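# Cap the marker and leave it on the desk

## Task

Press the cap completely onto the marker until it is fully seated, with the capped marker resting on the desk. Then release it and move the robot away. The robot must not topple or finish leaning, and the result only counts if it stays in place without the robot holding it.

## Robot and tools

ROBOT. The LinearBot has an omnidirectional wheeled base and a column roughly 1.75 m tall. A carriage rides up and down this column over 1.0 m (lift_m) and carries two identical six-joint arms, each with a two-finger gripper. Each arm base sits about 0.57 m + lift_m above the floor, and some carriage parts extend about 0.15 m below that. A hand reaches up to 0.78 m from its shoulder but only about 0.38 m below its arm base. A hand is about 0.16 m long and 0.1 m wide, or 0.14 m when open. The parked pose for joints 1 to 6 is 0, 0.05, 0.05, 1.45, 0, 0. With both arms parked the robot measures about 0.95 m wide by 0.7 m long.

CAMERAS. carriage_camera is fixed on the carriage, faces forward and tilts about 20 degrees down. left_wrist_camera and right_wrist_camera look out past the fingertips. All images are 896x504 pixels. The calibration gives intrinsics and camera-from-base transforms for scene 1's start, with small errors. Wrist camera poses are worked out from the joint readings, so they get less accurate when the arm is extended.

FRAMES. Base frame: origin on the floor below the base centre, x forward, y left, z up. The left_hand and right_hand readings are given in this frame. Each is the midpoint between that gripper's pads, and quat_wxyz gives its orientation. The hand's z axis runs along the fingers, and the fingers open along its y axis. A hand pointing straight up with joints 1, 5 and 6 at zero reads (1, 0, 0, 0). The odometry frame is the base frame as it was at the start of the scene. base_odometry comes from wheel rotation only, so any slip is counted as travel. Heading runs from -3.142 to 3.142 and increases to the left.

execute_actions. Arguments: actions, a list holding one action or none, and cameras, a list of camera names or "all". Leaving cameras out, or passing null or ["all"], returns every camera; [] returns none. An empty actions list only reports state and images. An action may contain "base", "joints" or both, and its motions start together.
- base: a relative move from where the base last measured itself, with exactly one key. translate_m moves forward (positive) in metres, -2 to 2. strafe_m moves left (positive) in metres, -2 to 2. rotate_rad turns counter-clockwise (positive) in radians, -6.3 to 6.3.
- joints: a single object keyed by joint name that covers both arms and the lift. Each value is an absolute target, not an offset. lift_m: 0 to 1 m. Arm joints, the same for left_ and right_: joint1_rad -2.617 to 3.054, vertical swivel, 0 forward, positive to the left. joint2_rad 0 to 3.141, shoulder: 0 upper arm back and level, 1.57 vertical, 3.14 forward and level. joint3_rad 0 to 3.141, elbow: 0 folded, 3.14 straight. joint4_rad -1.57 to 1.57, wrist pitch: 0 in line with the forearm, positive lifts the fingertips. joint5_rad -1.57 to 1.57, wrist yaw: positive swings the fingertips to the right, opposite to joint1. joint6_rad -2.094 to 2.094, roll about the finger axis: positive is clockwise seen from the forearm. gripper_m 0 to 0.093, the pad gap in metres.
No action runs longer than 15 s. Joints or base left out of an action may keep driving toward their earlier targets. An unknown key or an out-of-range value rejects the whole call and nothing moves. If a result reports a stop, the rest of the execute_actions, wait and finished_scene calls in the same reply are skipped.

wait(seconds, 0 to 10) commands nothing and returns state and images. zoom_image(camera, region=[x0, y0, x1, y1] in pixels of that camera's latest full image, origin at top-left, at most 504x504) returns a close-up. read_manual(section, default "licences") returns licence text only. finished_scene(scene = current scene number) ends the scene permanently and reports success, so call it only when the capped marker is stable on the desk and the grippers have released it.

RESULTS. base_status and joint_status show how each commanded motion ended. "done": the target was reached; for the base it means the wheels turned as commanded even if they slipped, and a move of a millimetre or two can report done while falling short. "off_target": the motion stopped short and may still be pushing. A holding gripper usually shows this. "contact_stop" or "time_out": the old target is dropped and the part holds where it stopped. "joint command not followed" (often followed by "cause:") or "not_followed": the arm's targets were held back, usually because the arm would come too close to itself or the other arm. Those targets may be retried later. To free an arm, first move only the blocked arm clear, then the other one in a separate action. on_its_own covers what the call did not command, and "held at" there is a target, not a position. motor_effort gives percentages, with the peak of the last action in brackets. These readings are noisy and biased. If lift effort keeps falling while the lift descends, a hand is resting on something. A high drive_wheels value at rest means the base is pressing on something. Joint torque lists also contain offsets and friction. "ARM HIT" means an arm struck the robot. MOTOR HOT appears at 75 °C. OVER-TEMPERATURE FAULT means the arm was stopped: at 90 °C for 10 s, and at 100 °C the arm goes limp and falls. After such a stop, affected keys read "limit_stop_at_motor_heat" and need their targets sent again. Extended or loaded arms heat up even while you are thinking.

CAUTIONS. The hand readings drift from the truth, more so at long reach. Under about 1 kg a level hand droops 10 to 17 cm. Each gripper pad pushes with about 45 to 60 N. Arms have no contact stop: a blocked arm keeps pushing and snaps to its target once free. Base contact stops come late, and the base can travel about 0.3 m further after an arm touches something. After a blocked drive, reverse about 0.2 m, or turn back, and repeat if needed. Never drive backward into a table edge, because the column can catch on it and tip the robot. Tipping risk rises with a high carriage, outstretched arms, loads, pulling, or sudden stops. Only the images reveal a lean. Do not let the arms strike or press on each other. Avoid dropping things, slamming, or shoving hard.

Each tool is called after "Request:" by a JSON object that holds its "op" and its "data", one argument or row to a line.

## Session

Request:
{"op": "execute_actions", "data": {
  "actions": [],
  "cameras": ["carriage_camera"]
}}

Scene clock: 0.00 s.
Joint torques (N m, as the arm reports them, + toward a larger angle): no reading
base_odometry: x=+0.000 y=+0.000 heading=+0.000 (m, m, rad; odometry frame)
base_status: not commanded
joint_positions: lift_m=+0.297 left_joint1_rad=-0.028 left_joint2_rad=+0.080 left_joint3_rad=+0.044 left_joint4_rad=+1.467 left_joint5_rad=+0.054 left_joint6_rad=-0.009 left_gripper_m=+0.095 right_joint1_rad=+0.018 right_joint2_rad=+0.070 right_joint3_rad=+0.055 right_joint4_rad=+1.446 right_joint5_rad=-0.039 right_joint6_rad=+0.014 right_gripper_m=+0.094
joint_status: not commanded
motor_effort: lift_m=+31 drive_wheels=+1 (%)
left_hand: x=+0.2973 y=+0.3009 z=+1.2717 quat_wxyz=(+0.997, +0.028, +0.069, -0.020) (m; base frame)
right_hand: x=+0.2962 y=-0.3040 z=+1.2744 quat_wxyz=(+0.997, -0.019, +0.070, +0.017) (m; base frame)
pictures: carriage_camera
camera_calibration (this result's frames):
carriage_camera: T_world_to_cam=[[0.0198054, -0.999667, 0.0165363, -0.0249189], [-0.358609, -0.0225418, -0.933216, 1.2437], [0.933278, 0.0125526, -0.358936, 0.276251], [0, 0, 0, 1]] pos_world=[0.188675, -0.000343101, 1.2602]
Images, in order (width x height): carriage_camera 896x504.

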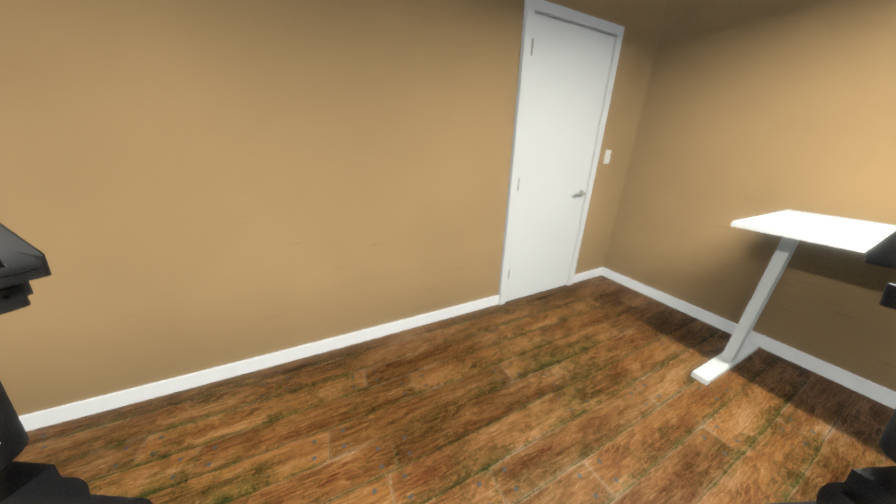

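Request:
{"op": "execute_actions", "data": {
  "actions": [
    {"base":{"rotate_rad":-1.14},"joints":{"lift_m":0.6}}
  ],
  "cameras": ["carriage_camera"]
}}

Request:
{"op": "execute_actions", "data": {
  "actions": [
    {"base":{"translate_m":0.9}}
  ],
  "cameras": ["carriage_camera"]
}}

Scene clock: 4.40 s.
Joint torques (N m, as the arm reports them, + toward a larger angle): left_arm=[-0.39  4.11  7.43 -0.18 -0.12 -0.03] | right_arm=[ 0.03  4.68  6.95 -0.07  0.03  0.09]
base_odometry: x=+0.000 y=+0.000 heading=-1.140 (m, m, rad; odometry frame)
base_status: done
joint_positions: lift_m=+0.600 left_joint1_rad=-0.028 left_joint2_rad=+0.080 left_joint3_rad=+0.044 left_joint4_rad=+1.466 left_joint5_rad=+0.054 left_joint6_rad=-0.009 left_gripper_m=+0.095 right_joint1_rad=+0.018 right_joint2_rad=+0.070 right_joint3_rad=+0.055 right_joint4_rad=+1.446 right_joint5_rad=-0.039 right_joint6_rad=+0.014 right_gripper_m=+0.094
joint_status: all done
motor_effort: lift_m=+32(39) drive_wheels=+2(9) (%)
left_hand: x=+0.2975 y=+0.3009 z=+1.5742 quat_wxyz=(+0.997, +0.028, +0.070, -0.020) (m; base frame)
right_hand: x=+0.2962 y=-0.3040 z=+1.5770 quat_wxyz=(+0.997, -0.019, +0.070, +0.017) (m; base frame)
pictures: carriage_camera
camera_calibration (this result's frames):
carriage_camera: T_world_to_cam=[[0.0198054, -0.999667, 0.0165363, -0.0299221], [-0.358609, -0.0225418, -0.933216, 1.52605], [0.933278, 0.0125526, -0.358936, 0.384853], [0, 0, 0, 1]] pos_world=[0.188675, -0.000343101, 1.56277]
Images, in order (width x height): carriage_camera 896x504.

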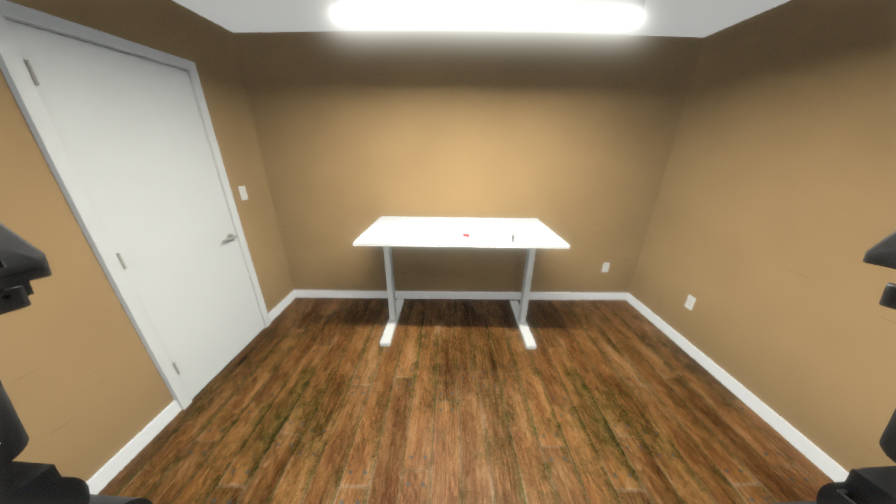

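Scene clock: 8.47 s.
Joint torques (N m, as the arm reports them, + toward a larger angle): left_arm=[-0.34  4.16  7.31 -0.13 -0.11 -0.02] | right_arm=[ 0.06  4.68  7.04 -0.07  0.03  0.09]
base_odometry: x=+0.375 y=-0.818 heading=-1.140 (m, m, rad; odometry frame)
base_status: done
joint_positions: lift_m=+0.600 left_joint1_rad=-0.028 left_joint2_rad=+0.080 left_joint3_rad=+0.044 left_joint4_rad=+1.466 left_joint5_rad=+0.054 left_joint6_rad=-0.009 left_gripper_m=+0.095 right_joint1_rad=+0.018 right_joint2_rad=+0.070 right_joint3_rad=+0.055 right_joint4_rad=+1.446 right_joint5_rad=-0.039 right_joint6_rad=+0.014 right_gripper_m=+0.094
joint_status: not commanded
motor_effort: lift_m=+33(32) drive_wheels=-4(14) (%)
left_hand: x=+0.2976 y=+0.3009 z=+1.5742 quat_wxyz=(+0.997, +0.028, +0.070, -0.020) (m; base frame)
right_hand: x=+0.2963 y=-0.3040 z=+1.5770 quat_wxyz=(+0.997, -0.019, +0.070, +0.017) (m; base frame)
pictures: carriage_camera
camera_calibration (this result's frames):
carriage_camera: T_world_to_cam=[[0.0198054, -0.999667, 0.0165363, -0.0299221], [-0.358609, -0.0225418, -0.933216, 1.52605], [0.933278, 0.0125526, -0.358936, 0.384853], [0, 0, 0, 1]] pos_world=[0.188675, -0.000343101, 1.56277]
Images, in order (width x height): carriage_camera 896x504.

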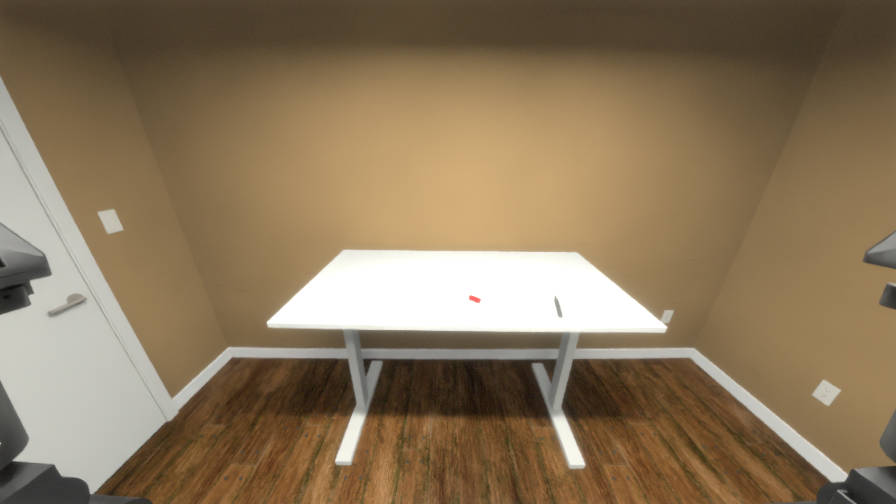

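Request:
{"op": "execute_actions", "data": {
  "actions": [
    {"base":{"strafe_m":-0.05},"joints":{"lift_m":0.65,"right_joint1_rad":-0.24,"right_joint2_rad":2.328,"right_joint3_rad":0.911,"right_joint4_rad":0.367,"right_joint5_rad":0,"right_joint6_rad":0,"right_gripper_m":0.06}}
  ],
  "cameras": []
}}

Request:
{"op": "execute_actions", "data": {
  "actions": [
    {"base":{"translate_m":0.4}}
  ],
  "cameras": ["carriage_camera","right_wrist_camera"]
}}

Request:
{"op": "zoom_image", "data": {
  "camera": "carriage_camera",
  "region": [430,350,530,430]
}}

Scene clock: 14.73 s.
Joint torques (N m, as the arm reports them, + toward a larger angle): left_arm=[-0.36  4.19  7.4  -0.16 -0.12 -0.03] | right_arm=[ -0.46 -11.1    4.53   1.76   0.09   0.05]
base_odometry: x=+0.330 y=-0.839 heading=-1.140 (m, m, rad; odometry frame)
base_status: done
joint_positions: lift_m=+0.650 left_joint1_rad=-0.028 left_joint2_rad=+0.080 left_joint3_rad=+0.044 left_joint4_rad=+1.466 left_joint5_rad=+0.054 left_joint6_rad=-0.009 left_gripper_m=+0.095 right_joint1_rad=-0.233 right_joint2_rad=+2.319 right_joint3_rad=+0.910 right_joint4_rad=+0.368 right_joint5_rad=-0.007 right_joint6_rad=+0.004 right_gripper_m=+0.060
joint_status: all done
motor_effort: lift_m=+33(40) drive_wheels=-2(11) (%)
left_hand: x=+0.2976 y=+0.3010 z=+1.6242 quat_wxyz=(+0.997, +0.028, +0.070, -0.020) (m; base frame)
right_hand: x=+0.6710 y=-0.4079 z=+1.0578 quat_wxyz=(+0.260, +0.113, +0.958, -0.027) (m; base frame)
pictures: none
No camera images: the call's "cameras" was empty. Leave "cameras" out to get every camera's image.

Scene clock: 17.53 s.
Joint torques (N m, as the arm reports them, + toward a larger angle): left_arm=[-0.46  4.19  7.42 -0.15 -0.13 -0.01] | right_arm=[ -0.52 -11.06   4.64   1.8    0.09   0.06]
base_odometry: x=+0.497 y=-1.203 heading=-1.141 (m, m, rad; odometry frame)
base_status: done
joint_positions: lift_m=+0.650 left_joint1_rad=-0.028 left_joint2_rad=+0.080 left_joint3_rad=+0.044 left_joint4_rad=+1.465 left_joint5_rad=+0.054 left_joint6_rad=-0.009 left_gripper_m=+0.095 right_joint1_rad=-0.233 right_joint2_rad=+2.319 right_joint3_rad=+0.910 right_joint4_rad=+0.368 right_joint5_rad=-0.007 right_joint6_rad=+0.004 right_gripper_m=+0.060
joint_status: not commanded
motor_effort: lift_m=+33(33) drive_wheels=-4(4) (%)
left_hand: x=+0.2978 y=+0.3010 z=+1.6242 quat_wxyz=(+0.997, +0.028, +0.070, -0.020) (m; base frame)
right_hand: x=+0.6710 y=-0.4079 z=+1.0578 quat_wxyz=(+0.260, +0.113, +0.958, -0.027) (m; base frame)
pictures: carriage_camera, right_wrist_camera
camera_calibration (this result's frames):
carriage_camera: T_world_to_cam=[[0.0198054, -0.999667, 0.0165363, -0.030748], [-0.358609, -0.0225418, -0.933216, 1.57266], [0.933278, 0.0125526, -0.358936, 0.402779], [0, 0, 0, 1]] pos_world=[0.188675, -0.000343101, 1.61271]
right_wrist_camera: T_world_to_cam=[[-0.250192, -0.96801, 0.0190146, -0.2512], [-0.959918, 0.250567, 0.125593, 0.615498], [-0.12634, 0.01317, -0.9919, 1.26579], [0, 0, 0, 1]] pos_world=[0.687899, -0.414058, 1.18301]
Images, in order (width x height): carriage_camera 896x504, right_wrist_camera 896x504.

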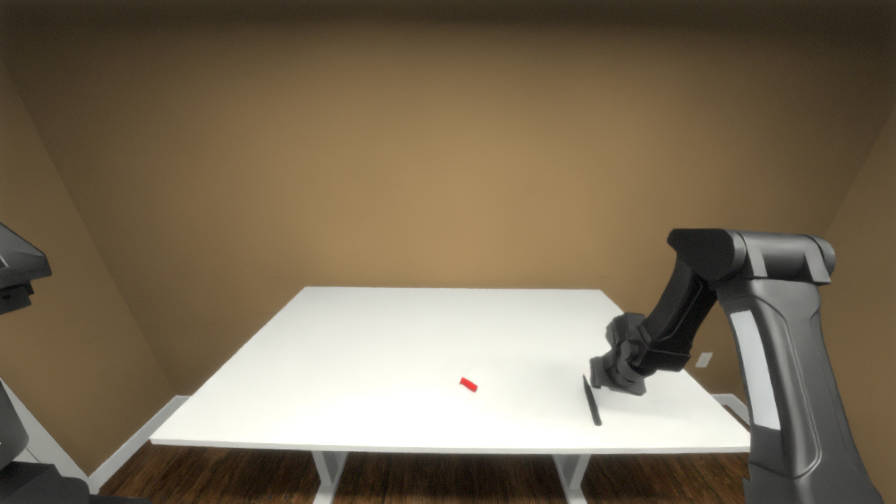

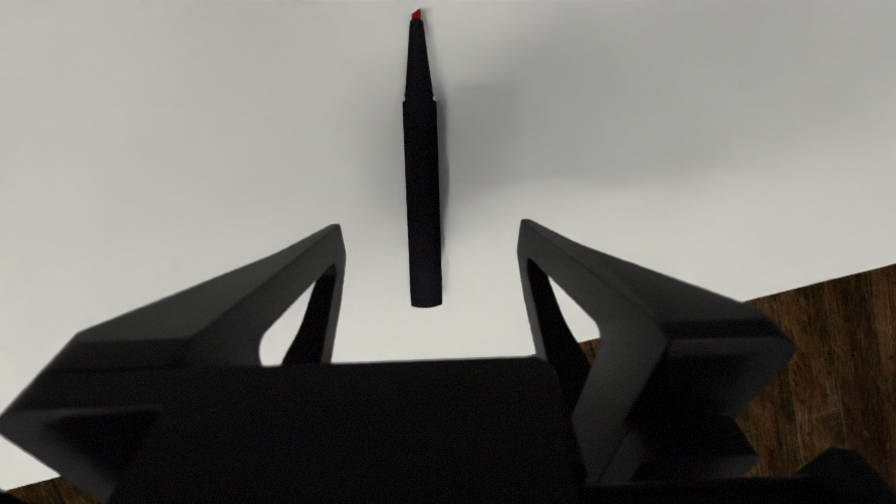

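Region (430, 350, 530, 430) of carriage_camera's 896x504 image, scaled by 5.040, with more detail than that image has; it fills the top 403 rows of this view, and the rest is white.

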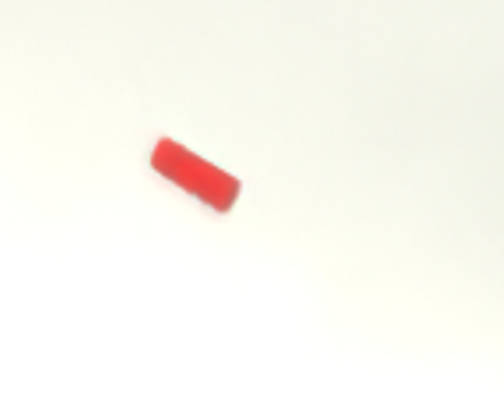

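Request:
{"op": "execute_actions", "data": {
  "actions": [
    {"base":{"translate_m":-0.022},"joints":{"lift_m":0.56,"right_joint1_rad":-0.205}}
  ],
  "cameras": ["right_wrist_camera"]
}}

Request:
{"op": "execute_actions", "data": {
  "actions": [
    {"joints":{"lift_m":0.548}}
  ],
  "cameras": ["right_wrist_camera"]
}}

Scene clock: 20.77 s.
Joint torques (N m, as the arm reports them, + toward a larger angle): left_arm=[-0.45  4.15  7.33 -0.17 -0.15 -0.02] | right_arm=[  0.24 -11.04   4.55   1.77   0.08   0.07]
base_odometry: x=+0.487 y=-1.183 heading=-1.141 (m, m, rad; odometry frame)
base_status: done
joint_positions: lift_m=+0.560 left_joint1_rad=-0.028 left_joint2_rad=+0.080 left_joint3_rad=+0.044 left_joint4_rad=+1.468 left_joint5_rad=+0.054 left_joint6_rad=-0.009 left_gripper_m=+0.095 right_joint1_rad=-0.207 right_joint2_rad=+2.319 right_joint3_rad=+0.910 right_joint4_rad=+0.368 right_joint5_rad=-0.006 right_joint6_rad=+0.004 right_gripper_m=+0.060
joint_status: all done
motor_effort: lift_m=+29(30) drive_wheels=-2(9) (%)
left_hand: x=+0.2972 y=+0.3010 z=+1.5345 quat_wxyz=(+0.997, +0.028, +0.069, -0.020) (m; base frame)
right_hand: x=+0.6734 y=-0.3971 z=+0.9681 quat_wxyz=(+0.261, +0.100, +0.960, -0.024) (m; base frame)
pictures: right_wrist_camera
camera_calibration (this result's frames):
right_wrist_camera: T_world_to_cam=[[-0.224823, -0.974194, 0.0199942, -0.258903], [-0.966157, 0.225538, 0.125193, 0.621071], [-0.126472, 0.0088288, -0.991931, 1.17543], [0, 0, 0, 1]] pos_world=[0.690504, -0.402674, 1.09337]
Images, in order (width x height): right_wrist_camera 896x504.

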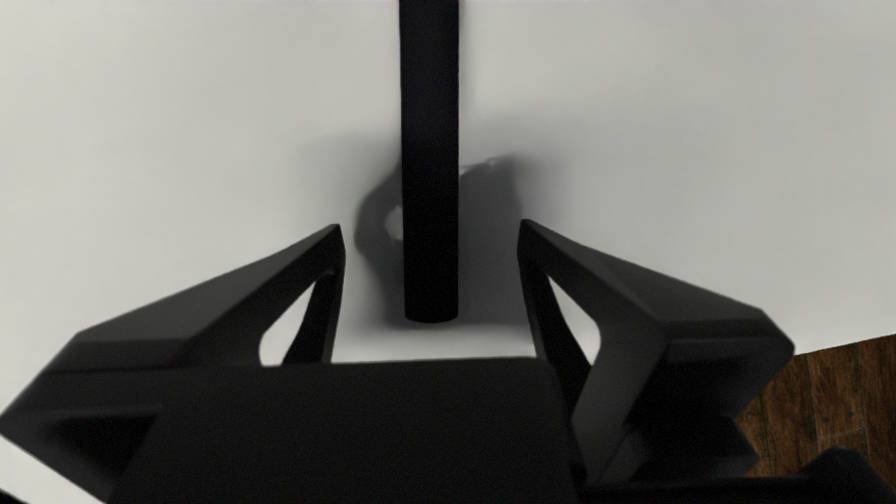

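Scene clock: 21.27 s.
Joint torques (N m, as the arm reports them, + toward a larger angle): left_arm=[-0.47  4.13  7.32 -0.16 -0.12 -0.02] | right_arm=[  0.09 -10.81   4.61   1.52   0.     0.11]
base_odometry: x=+0.487 y=-1.183 heading=-1.141 (m, m, rad; odometry frame)
base_status: not commanded
joint_positions: lift_m=+0.548 left_joint1_rad=-0.028 left_joint2_rad=+0.080 left_joint3_rad=+0.044 left_joint4_rad=+1.468 left_joint5_rad=+0.054 left_joint6_rad=-0.009 left_gripper_m=+0.095 right_joint1_rad=-0.206 right_joint2_rad=+2.315 right_joint3_rad=+0.911 right_joint4_rad=+0.392 right_joint5_rad=+0.001 right_joint6_rad=+0.000 right_gripper_m=+0.060
joint_status: all done
motor_effort: lift_m=+27(27) drive_wheels=+1(1) (%)
left_hand: x=+0.2970 y=+0.3010 z=+1.5227 quat_wxyz=(+0.997, +0.028, +0.069, -0.020) (m; base frame)
right_hand: x=+0.6796 y=-0.3990 z=+0.9612 quat_wxyz=(+0.274, +0.099, +0.956, -0.029) (m; base frame)
pictures: right_wrist_camera
camera_calibration (this result's frames):
right_wrist_camera: T_world_to_cam=[[-0.224421, -0.97412, 0.0269273, -0.266165], [-0.96933, 0.225988, 0.0965846, 0.658181], [-0.10017, -0.00442576, -0.99496, 1.14909], [0, 0, 0, 1]] pos_world=[0.693367, -0.402932, 1.0869]
Images, in order (width x height): right_wrist_camera 896x504.

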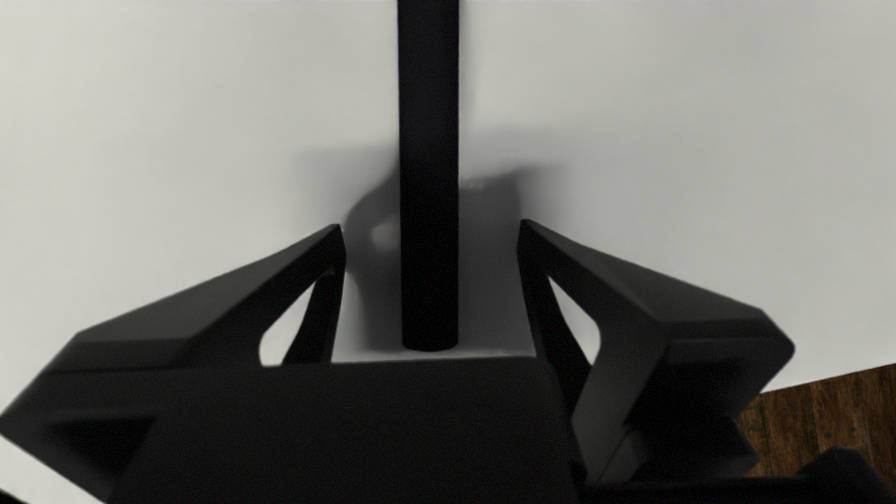

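Request:
{"op": "execute_actions", "data": {
  "actions": [
    {"base":{"translate_m":-0.008},"joints":{"lift_m":0.553}}
  ],
  "cameras": []
}}

Request:
{"op": "execute_actions", "data": {
  "actions": [
    {"joints":{"right_gripper_m":0}}
  ],
  "cameras": []
}}

Request:
{"op": "execute_actions", "data": {
  "actions": [
    {"base":{"translate_m":0.15},"joints":{"lift_m":0.62,"left_joint1_rad":-0.382,"left_joint2_rad":2.437,"left_joint3_rad":1.426,"left_joint4_rad":-0.565,"left_joint5_rad":0,"left_joint6_rad":-1.282,"left_gripper_m":0.06}}
  ],
  "cameras": []
}}

Request:
{"op": "execute_actions", "data": {
  "actions": [
    {"base":{"strafe_m":-0.225},"joints":{"right_joint1_rad":0.886}}
  ]
}}

Scene clock: 24.63 s.
Joint torques (N m, as the arm reports them, + toward a larger angle): left_arm=[-0.43  4.04  7.42 -0.15 -0.12 -0.02] | right_arm=[  0.13 -10.87   4.63   1.72   0.     0.09]
base_odometry: x=+0.484 y=-1.175 heading=-1.141 (m, m, rad; odometry frame)
base_status: done
joint_positions: lift_m=+0.553 left_joint1_rad=-0.028 left_joint2_rad=+0.080 left_joint3_rad=+0.044 left_joint4_rad=+1.466 left_joint5_rad=+0.054 left_joint6_rad=-0.009 left_gripper_m=+0.095 right_joint1_rad=-0.206 right_joint2_rad=+2.316 right_joint3_rad=+0.911 right_joint4_rad=+0.378 right_joint5_rad=+0.001 right_joint6_rad=+0.000 right_gripper_m=+0.060
joint_status: all done
motor_effort: lift_m=+34(39) drive_wheels=+1(10) (%)
left_hand: x=+0.2976 y=+0.3010 z=+1.5272 quat_wxyz=(+0.997, +0.028, +0.070, -0.020) (m; base frame)
right_hand: x=+0.6767 y=-0.3984 z=+0.9637 quat_wxyz=(+0.267, +0.099, +0.958, -0.028) (m; base frame)
pictures: none
No camera images: the call's "cameras" was empty. Leave "cameras" out to get every camera's image.

Scene clock: 25.27 s.
Joint torques (N m, as the arm reports them, + toward a larger angle): left_arm=[-0.47  4.1   7.4  -0.14 -0.14 -0.02] | right_arm=[  0.11 -10.8    4.59   1.7    0.01   0.1 ]
base_odometry: x=+0.484 y=-1.175 heading=-1.141 (m, m, rad; odometry frame)
base_status: not commanded
joint_positions: lift_m=+0.553 left_joint1_rad=-0.028 left_joint2_rad=+0.080 left_joint3_rad=+0.044 left_joint4_rad=+1.466 left_joint5_rad=+0.054 left_joint6_rad=-0.009 left_gripper_m=+0.095 right_joint1_rad=-0.206 right_joint2_rad=+2.316 right_joint3_rad=+0.911 right_joint4_rad=+0.378 right_joint5_rad=+0.001 right_joint6_rad=+0.000 right_gripper_m=+0.017
joint_status: right_gripper_m off_target (ended at +0.017, target +0.000)
motor_effort: lift_m=+33(33) drive_wheels=+1(1) (%)
left_hand: x=+0.2976 y=+0.3010 z=+1.5272 quat_wxyz=(+0.997, +0.028, +0.070, -0.020) (m; base frame)
right_hand: x=+0.6767 y=-0.3984 z=+0.9637 quat_wxyz=(+0.267, +0.099, +0.958, -0.028) (m; base frame)
pictures: none
No camera images: the call's "cameras" was empty. Leave "cameras" out to get every camera's image.

Scene clock: 27.47 s.
Joint torques (N m, as the arm reports them, + toward a larger angle): left_arm=[ -0.98 -13.43   6.07   0.44  -0.21  -0.05] | right_arm=[  0.2  -11.14   4.51   1.76   0.     0.1 ]
base_odometry: x=+0.546 y=-1.312 heading=-1.142 (m, m, rad; odometry frame)
base_status: done
joint_positions: lift_m=+0.620 left_joint1_rad=-0.374 left_joint2_rad=+2.434 left_joint3_rad=+1.424 left_joint4_rad=-0.562 left_joint5_rad=+0.002 left_joint6_rad=-1.277 left_gripper_m=+0.060 right_joint1_rad=-0.206 right_joint2_rad=+2.320 right_joint3_rad=+0.911 right_joint4_rad=+0.370 right_joint5_rad=+0.001 right_joint6_rad=+0.000 right_gripper_m=+0.017
joint_status: all done
motor_effort: lift_m=+33(41) drive_wheels=-3(10) (%)
left_hand: x=+0.6332 y=+0.1642 z=+1.0289 quat_wxyz=(-0.001, -0.436, +0.900, +0.000) (m; base frame)
right_hand: x=+0.6739 y=-0.3978 z=+1.0279 quat_wxyz=(+0.261, +0.099, +0.960, -0.027) (m; base frame)
pictures: none
No camera images: the call's "cameras" was empty. Leave "cameras" out to get every camera's image.

Scene clock: 29.77 s.
Joint torques (N m, as the arm reports them, + toward a larger angle): left_arm=[ -0.49 -13.17   6.14   0.41  -0.2   -0.06] | right_arm=[ -0.04 -11.22   4.5    1.8    0.03   0.1 ]
base_odometry: x=+0.342 y=-1.406 heading=-1.142 (m, m, rad; odometry frame)
base_status: done
joint_positions: lift_m=+0.620 left_joint1_rad=-0.379 left_joint2_rad=+2.434 left_joint3_rad=+1.424 left_joint4_rad=-0.562 left_joint5_rad=+0.002 left_joint6_rad=-1.277 left_gripper_m=+0.060 right_joint1_rad=+0.887 right_joint2_rad=+2.320 right_joint3_rad=+0.911 right_joint4_rad=+0.370 right_joint5_rad=-0.001 right_joint6_rad=+0.000 right_gripper_m=+0.017
joint_status: all done
motor_effort: lift_m=+33(33) drive_wheels=-1(8) (%)
left_hand: x=+0.6324 y=+0.1623 z=+1.0289 quat_wxyz=(-0.001, -0.434, +0.901, +0.000) (m; base frame)
right_hand: x=+0.5269 y=+0.0168 z=+1.0279 quat_wxyz=(+0.237, -0.414, +0.871, +0.113) (m; base frame)
pictures: carriage_camera, left_wrist_camera, right_wrist_camera
camera_calibration (this result's frames):
carriage_camera: T_world_to_cam=[[0.0198054, -0.999667, 0.0165363, -0.0302521], [-0.358609, -0.0225418, -0.933216, 1.54467], [0.933278, 0.0125526, -0.358936, 0.392015], [0, 0, 0, 1]] pos_world=[0.188675, -0.000343101, 1.58272]
left_wrist_camera: T_world_to_cam=[[0.795654, -0.604534, -0.0383953, -0.361015], [-0.493281, -0.683409, 0.538169, -0.119803], [-0.351581, -0.409256, -0.841962, 1.2774], [0, 0, 0, 1]] pos_world=[0.677257, 0.222664, 1.12614]
right_wrist_camera: T_world_to_cam=[[0.762412, -0.646576, 0.0258327, -0.421553], [-0.644292, -0.754799, 0.123156, 0.22765], [-0.0601309, -0.110539, -0.992051, 1.17968], [0, 0, 0, 1]] pos_world=[0.539005, 0.0296642, 1.15315]
Images, in order (width x height): carriage_camera 896x504, left_wrist_camera 896x504, right_wrist_camera 896x504.

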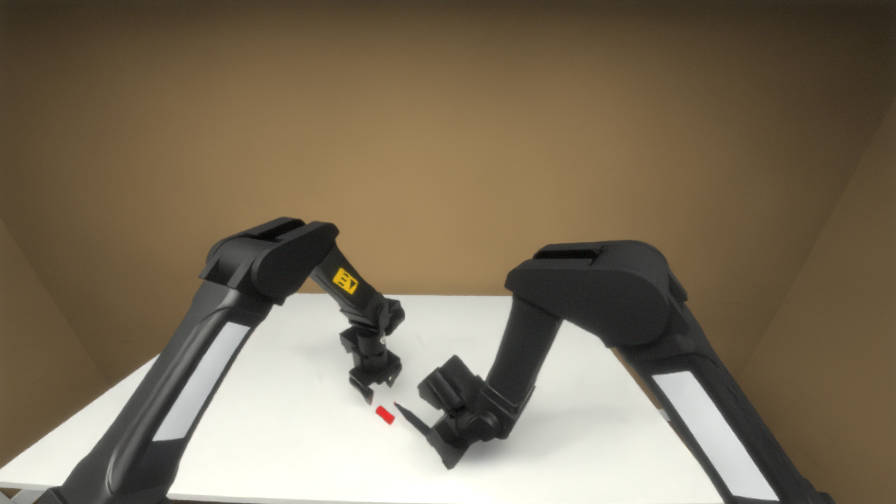

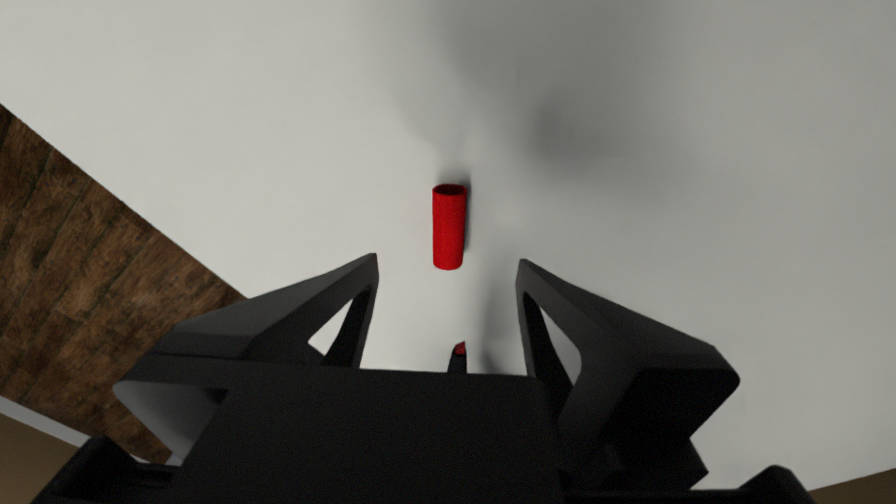

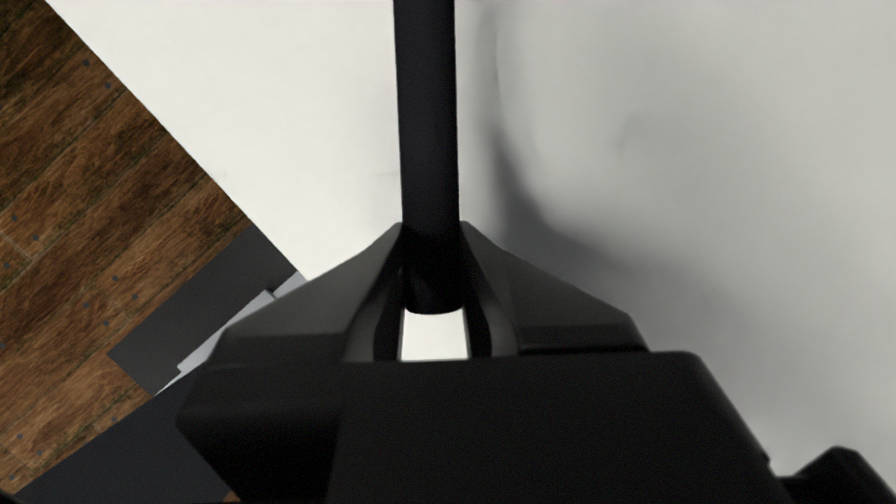

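Request:
{"op": "execute_actions", "data": {
  "actions": [
    {"base":{"strafe_m":-0.016},"joints":{"lift_m":0.551,"right_joint1_rad":0.904}}
  ],
  "cameras": ["left_wrist_camera"]
}}

Request:
{"op": "execute_actions", "data": {
  "actions": [
    {"joints":{"left_gripper_m":0}}
  ],
  "cameras": ["left_wrist_camera"]
}}

Scene clock: 32.77 s.
Joint torques (N m, as the arm reports them, + toward a larger angle): left_arm=[ -0.55 -13.53   6.17   0.43  -0.24  -0.07] | right_arm=[  0.45 -10.98   4.61   1.62   0.01   0.1 ]
base_odometry: x=+0.327 y=-1.413 heading=-1.142 (m, m, rad; odometry frame)
base_status: done
joint_positions: lift_m=+0.551 left_joint1_rad=-0.380 left_joint2_rad=+2.438 left_joint3_rad=+1.424 left_joint4_rad=-0.564 left_joint5_rad=+0.001 left_joint6_rad=-1.278 left_gripper_m=+0.060 right_joint1_rad=+0.901 right_joint2_rad=+2.317 right_joint3_rad=+0.911 right_joint4_rad=+0.385 right_joint5_rad=+0.000 right_joint6_rad=+0.000 right_gripper_m=+0.017
joint_status: all done
motor_effort: lift_m=+26(30) drive_wheels=-1(6) (%)
left_hand: x=+0.6310 y=+0.1629 z=+0.9588 quat_wxyz=(-0.003, -0.434, +0.901, +0.002) (m; base frame)
right_hand: x=+0.5247 y=+0.0234 z=+0.9625 quat_wxyz=(+0.244, -0.419, +0.866, +0.118) (m; base frame)
pictures: left_wrist_camera
camera_calibration (this result's frames):
left_wrist_camera: T_world_to_cam=[[0.795429, -0.604413, -0.0444769, -0.356296], [-0.490382, -0.685008, 0.538785, -0.084557], [-0.356116, -0.406754, -0.841268, 1.21988], [0, 0, 0, 1]] pos_world=[0.67636, 0.222918, 1.05596]
Images, in order (width x height): left_wrist_camera 896x504.

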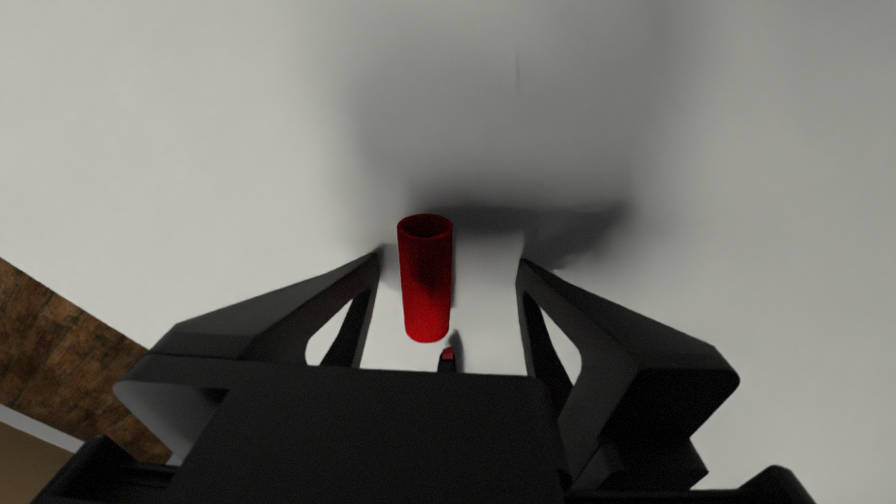

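Scene clock: 33.40 s.
Joint torques (N m, as the arm reports them, + toward a larger angle): left_arm=[ -0.6  -13.67   6.24   0.44  -0.24  -0.05] | right_arm=[  0.3  -10.93   4.67   1.63   0.01   0.1 ]
base_odometry: x=+0.327 y=-1.413 heading=-1.142 (m, m, rad; odometry frame)
base_status: not commanded
joint_positions: lift_m=+0.551 left_joint1_rad=-0.380 left_joint2_rad=+2.438 left_joint3_rad=+1.424 left_joint4_rad=-0.564 left_joint5_rad=+0.001 left_joint6_rad=-1.278 left_gripper_m=+0.019 right_joint1_rad=+0.901 right_joint2_rad=+2.317 right_joint3_rad=+0.911 right_joint4_rad=+0.385 right_joint5_rad=+0.000 right_joint6_rad=+0.000 right_gripper_m=+0.017
joint_status: left_gripper_m off_target (ended at +0.019, target +0.000)
motor_effort: lift_m=+26(26) drive_wheels=-1(1) (%)
left_hand: x=+0.6310 y=+0.1629 z=+0.9588 quat_wxyz=(-0.003, -0.434, +0.901, +0.002) (m; base frame)
right_hand: x=+0.5247 y=+0.0234 z=+0.9625 quat_wxyz=(+0.244, -0.419, +0.866, +0.118) (m; base frame)
pictures: left_wrist_camera
camera_calibration (this result's frames):
left_wrist_camera: T_world_to_cam=[[0.795429, -0.604413, -0.0444769, -0.356296], [-0.490382, -0.685008, 0.538785, -0.084557], [-0.356116, -0.406754, -0.841268, 1.21988], [0, 0, 0, 1]] pos_world=[0.67636, 0.222918, 1.05596]
Images, in order (width x height): left_wrist_camera 896x504.

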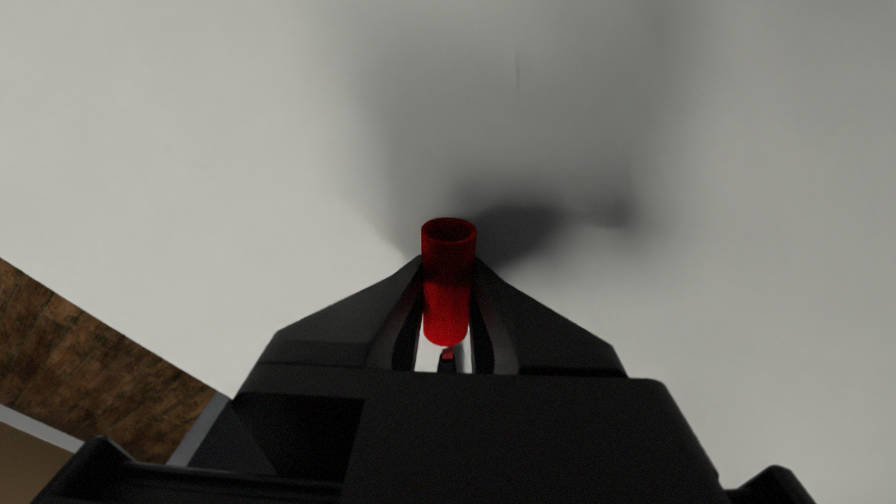

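Request:
{"op": "execute_actions", "data": {
  "actions": [
    {"joints":{"lift_m":0.56,"right_joint1_rad":0.2}}
  ],
  "cameras": []
}}

Request:
{"op": "execute_actions", "data": {
  "actions": [
    {"joints":{"left_joint6_rad":1.862,"lift_m":0.553}}
  ],
  "cameras": []
}}

Request:
{"op": "execute_actions", "data": {
  "actions": [
    {"joints":{"left_gripper_m":0.093}}
  ],
  "cameras": []
}}

Request:
{"op": "execute_actions", "data": {
  "actions": [
    {"joints":{"left_joint6_rad":-1.282}}
  ],
  "cameras": ["left_wrist_camera"]
}}

Scene clock: 36.67 s.
Joint torques (N m, as the arm reports them, + toward a larger angle): left_arm=[ -0.55 -13.31   6.18   0.43  -0.17  -0.04] | right_arm=[  0.35 -11.12   4.61   1.72   0.01   0.11]
base_odometry: x=+0.327 y=-1.413 heading=-1.142 (m, m, rad; odometry frame)
base_status: not commanded
joint_positions: lift_m=+0.560 left_joint1_rad=-0.380 left_joint2_rad=+2.435 left_joint3_rad=+1.424 left_joint4_rad=-0.564 left_joint5_rad=+0.001 left_joint6_rad=-1.278 left_gripper_m=+0.019 right_joint1_rad=+0.196 right_joint2_rad=+2.320 right_joint3_rad=+0.911 right_joint4_rad=+0.374 right_joint5_rad=+0.000 right_joint6_rad=+0.000 right_gripper_m=+0.017
joint_status: all done
motor_effort: lift_m=+32(39) drive_wheels=-1(1) (%)
left_hand: x=+0.6319 y=+0.1625 z=+0.9687 quat_wxyz=(-0.002, -0.434, +0.901, +0.001) (m; base frame)
right_hand: x=+0.6756 y=-0.2287 z=+0.9687 quat_wxyz=(+0.264, -0.095, +0.960, +0.026) (m; base frame)
pictures: none
No camera images: the call's "cameras" was empty. Leave "cameras" out to get every camera's image.

Scene clock: 39.00 s.
Joint torques (N m, as the arm reports them, + toward a larger angle): left_arm=[ -0.6  -13.5    6.07   0.38  -0.05   0.02] | right_arm=[  0.33 -11.01   4.63   1.63   0.     0.1 ]
base_odometry: x=+0.327 y=-1.413 heading=-1.142 (m, m, rad; odometry frame)
base_status: not commanded
joint_positions: lift_m=+0.553 left_joint1_rad=-0.380 left_joint2_rad=+2.438 left_joint3_rad=+1.424 left_joint4_rad=-0.565 left_joint5_rad=+0.001 left_joint6_rad=+1.858 left_gripper_m=+0.019 right_joint1_rad=+0.196 right_joint2_rad=+2.318 right_joint3_rad=+0.911 right_joint4_rad=+0.383 right_joint5_rad=+0.001 right_joint6_rad=+0.000 right_gripper_m=+0.017
joint_status: all done
motor_effort: lift_m=+28(28) drive_wheels=-1(1) (%)
left_hand: x=+0.6308 y=+0.1630 z=+0.9607 quat_wxyz=(-0.003, +0.900, +0.437, -0.003) (m; base frame)
right_hand: x=+0.6777 y=-0.2284 z=+0.9638 quat_wxyz=(+0.269, -0.094, +0.958, +0.026) (m; base frame)
pictures: none
No camera images: the call's "cameras" was empty. Leave "cameras" out to get every camera's image.

Scene clock: 39.73 s.
Joint torques (N m, as the arm reports them, + toward a larger angle): left_arm=[ -0.52 -13.49   6.13   0.39  -0.04   0.02] | right_arm=[  0.37 -11.     4.65   1.65   0.01   0.09]
base_odometry: x=+0.327 y=-1.413 heading=-1.142 (m, m, rad; odometry frame)
base_status: not commanded
joint_positions: lift_m=+0.553 left_joint1_rad=-0.380 left_joint2_rad=+2.438 left_joint3_rad=+1.424 left_joint4_rad=-0.565 left_joint5_rad=+0.001 left_joint6_rad=+1.858 left_gripper_m=+0.093 right_joint1_rad=+0.196 right_joint2_rad=+2.318 right_joint3_rad=+0.911 right_joint4_rad=+0.383 right_joint5_rad=+0.001 right_joint6_rad=+0.000 right_gripper_m=+0.017
joint_status: all done
motor_effort: lift_m=+28(28) drive_wheels=-1(1) (%)
left_hand: x=+0.6308 y=+0.1630 z=+0.9607 quat_wxyz=(-0.003, +0.900, +0.437, -0.003) (m; base frame)
right_hand: x=+0.6777 y=-0.2284 z=+0.9638 quat_wxyz=(+0.269, -0.094, +0.958, +0.026) (m; base frame)
pictures: none
No camera images: the call's "cameras" was empty. Leave "cameras" out to get every camera's image.

Scene clock: 42.07 s.
Joint torques (N m, as the arm reports them, + toward a larger angle): left_arm=[ -0.58 -13.53   6.19   0.44  -0.19  -0.05] | right_arm=[  0.35 -11.     4.64   1.64   0.     0.1 ]
base_odometry: x=+0.327 y=-1.413 heading=-1.142 (m, m, rad; odometry frame)
base_status: not commanded
joint_positions: lift_m=+0.553 left_joint1_rad=-0.380 left_joint2_rad=+2.438 left_joint3_rad=+1.424 left_joint4_rad=-0.565 left_joint5_rad=+0.001 left_joint6_rad=-1.278 left_gripper_m=+0.093 right_joint1_rad=+0.196 right_joint2_rad=+2.318 right_joint3_rad=+0.911 right_joint4_rad=+0.383 right_joint5_rad=+0.001 right_joint6_rad=+0.000 right_gripper_m=+0.017
joint_status: all done
motor_effort: lift_m=+28(28) drive_wheels=-1(1) (%)
left_hand: x=+0.6308 y=+0.1630 z=+0.9607 quat_wxyz=(-0.003, -0.434, +0.901, +0.003) (m; base frame)
right_hand: x=+0.6777 y=-0.2284 z=+0.9638 quat_wxyz=(+0.269, -0.094, +0.958, +0.026) (m; base frame)
pictures: left_wrist_camera
camera_calibration (this result's frames):
left_wrist_camera: T_world_to_cam=[[0.795611, -0.60409, -0.0455801, -0.355048], [-0.489548, -0.685425, 0.539013, -0.0863173], [-0.356854, -0.406531, -0.841063, 1.22166], [0, 0, 0, 1]] pos_world=[0.676179, 0.222999, 1.05784]
Images, in order (width x height): left_wrist_camera 896x504.

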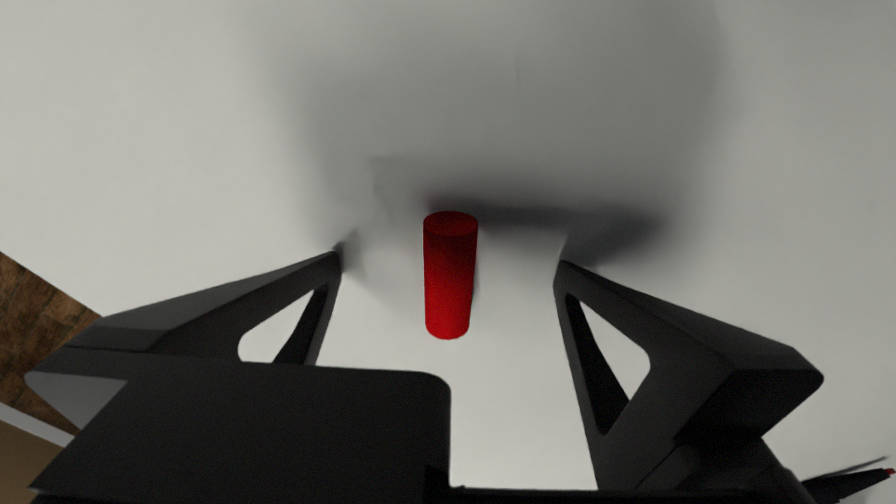

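Request:
{"op": "execute_actions", "data": {
  "actions": [
    {"joints":{"left_gripper_m":0,"right_joint1_rad":0.902}}
  ],
  "cameras": ["left_wrist_camera"]
}}

Request:
{"op": "execute_actions", "data": {
  "actions": [
    {"joints":{"right_joint2_rad":2.385,"right_joint3_rad":1.02,"right_joint4_rad":0.31}}
  ],
  "cameras": ["left_wrist_camera"]
}}

Scene clock: 45.27 s.
Joint torques (N m, as the arm reports them, + toward a larger angle): left_arm=[ -0.6  -13.65   6.2    0.45  -0.21  -0.04] | right_arm=[ -0.19 -10.98   4.65   1.67   0.01   0.08]
base_odometry: x=+0.327 y=-1.413 heading=-1.142 (m, m, rad; odometry frame)
base_status: not commanded
joint_positions: lift_m=+0.553 left_joint1_rad=-0.380 left_joint2_rad=+2.438 left_joint3_rad=+1.424 left_joint4_rad=-0.565 left_joint5_rad=+0.001 left_joint6_rad=-1.278 left_gripper_m=+0.019 right_joint1_rad=+0.905 right_joint2_rad=+2.318 right_joint3_rad=+0.911 right_joint4_rad=+0.380 right_joint5_rad=+0.001 right_joint6_rad=+0.000 right_gripper_m=+0.017
joint_status: left_gripper_m off_target (ended at +0.019, target +0.000); the others done
motor_effort: lift_m=+28(27) drive_wheels=+0(1) (%)
left_hand: x=+0.6308 y=+0.1630 z=+0.9607 quat_wxyz=(-0.003, -0.434, +0.901, +0.003) (m; base frame)
right_hand: x=+0.5226 y=+0.0234 z=+0.9635 quat_wxyz=(+0.242, -0.421, +0.866, +0.117) (m; base frame)
pictures: left_wrist_camera
camera_calibration (this result's frames):
left_wrist_camera: T_world_to_cam=[[0.795611, -0.60409, -0.0455801, -0.355048], [-0.489548, -0.685425, 0.539013, -0.0863172], [-0.356854, -0.406531, -0.841063, 1.22166], [0, 0, 0, 1]] pos_world=[0.676179, 0.222999, 1.05784]
Images, in order (width x height): left_wrist_camera 896x504.

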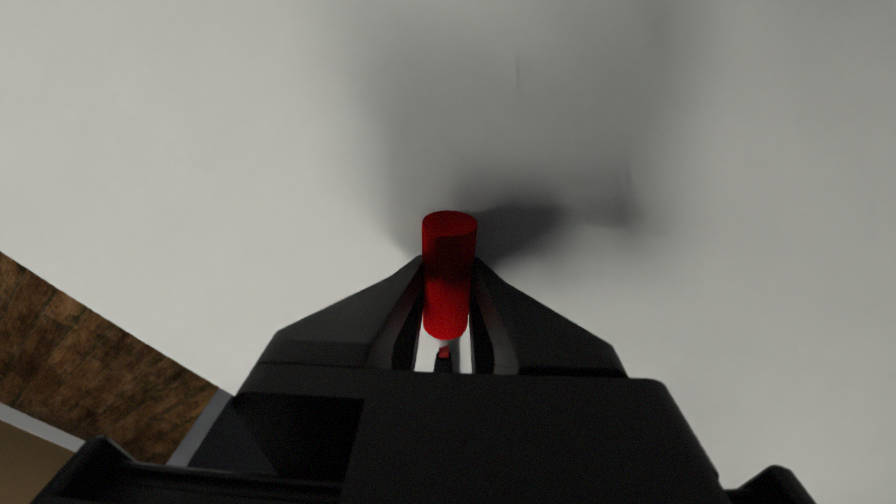

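Scene clock: 45.97 s.
Joint torques (N m, as the arm reports them, + toward a larger angle): left_arm=[ -0.5  -13.41   6.09   0.45  -0.2   -0.04] | right_arm=[ -0.27 -10.54   5.71   1.56  -0.01   0.1 ]
base_odometry: x=+0.327 y=-1.413 heading=-1.142 (m, m, rad; odometry frame)
base_status: not commanded
joint_positions: lift_m=+0.553 left_joint1_rad=-0.380 left_joint2_rad=+2.438 left_joint3_rad=+1.424 left_joint4_rad=-0.565 left_joint5_rad=+0.001 left_joint6_rad=-1.278 left_gripper_m=+0.019 right_joint1_rad=+0.905 right_joint2_rad=+2.360 right_joint3_rad=+1.011 right_joint4_rad=+0.335 right_joint5_rad=+0.001 right_joint6_rad=+0.000 right_gripper_m=+0.017
joint_status: all done
motor_effort: lift_m=+28(28) drive_wheels=+0(0) (%)
left_hand: x=+0.6308 y=+0.1630 z=+0.9607 quat_wxyz=(-0.003, -0.434, +0.901, +0.003) (m; base frame)
right_hand: x=+0.5374 y=+0.0422 z=+0.9633 quat_wxyz=(+0.247, -0.421, +0.865, +0.119) (m; base frame)
pictures: left_wrist_camera
camera_calibration (this result's frames):
left_wrist_camera: T_world_to_cam=[[0.795611, -0.60409, -0.0455801, -0.355048], [-0.489548, -0.685425, 0.539013, -0.0863172], [-0.356854, -0.406531, -0.841063, 1.22166], [0, 0, 0, 1]] pos_world=[0.676179, 0.222999, 1.05784]
Images, in order (width x height): left_wrist_camera 896x504.

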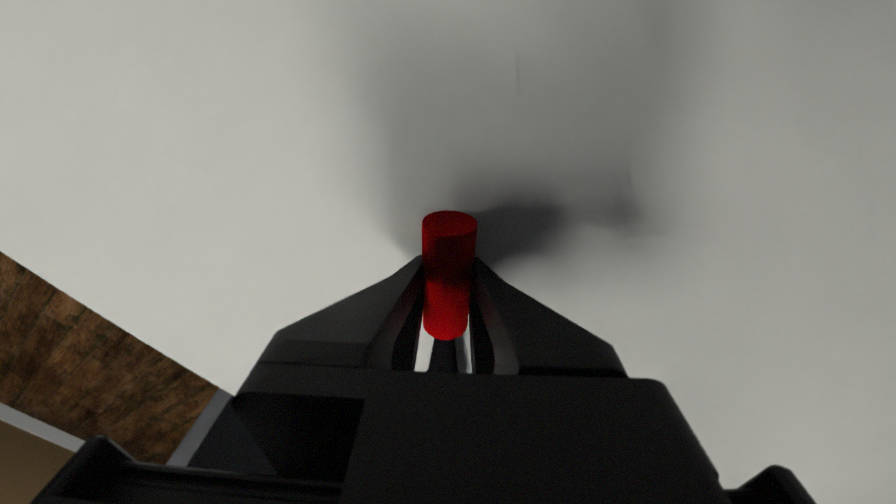

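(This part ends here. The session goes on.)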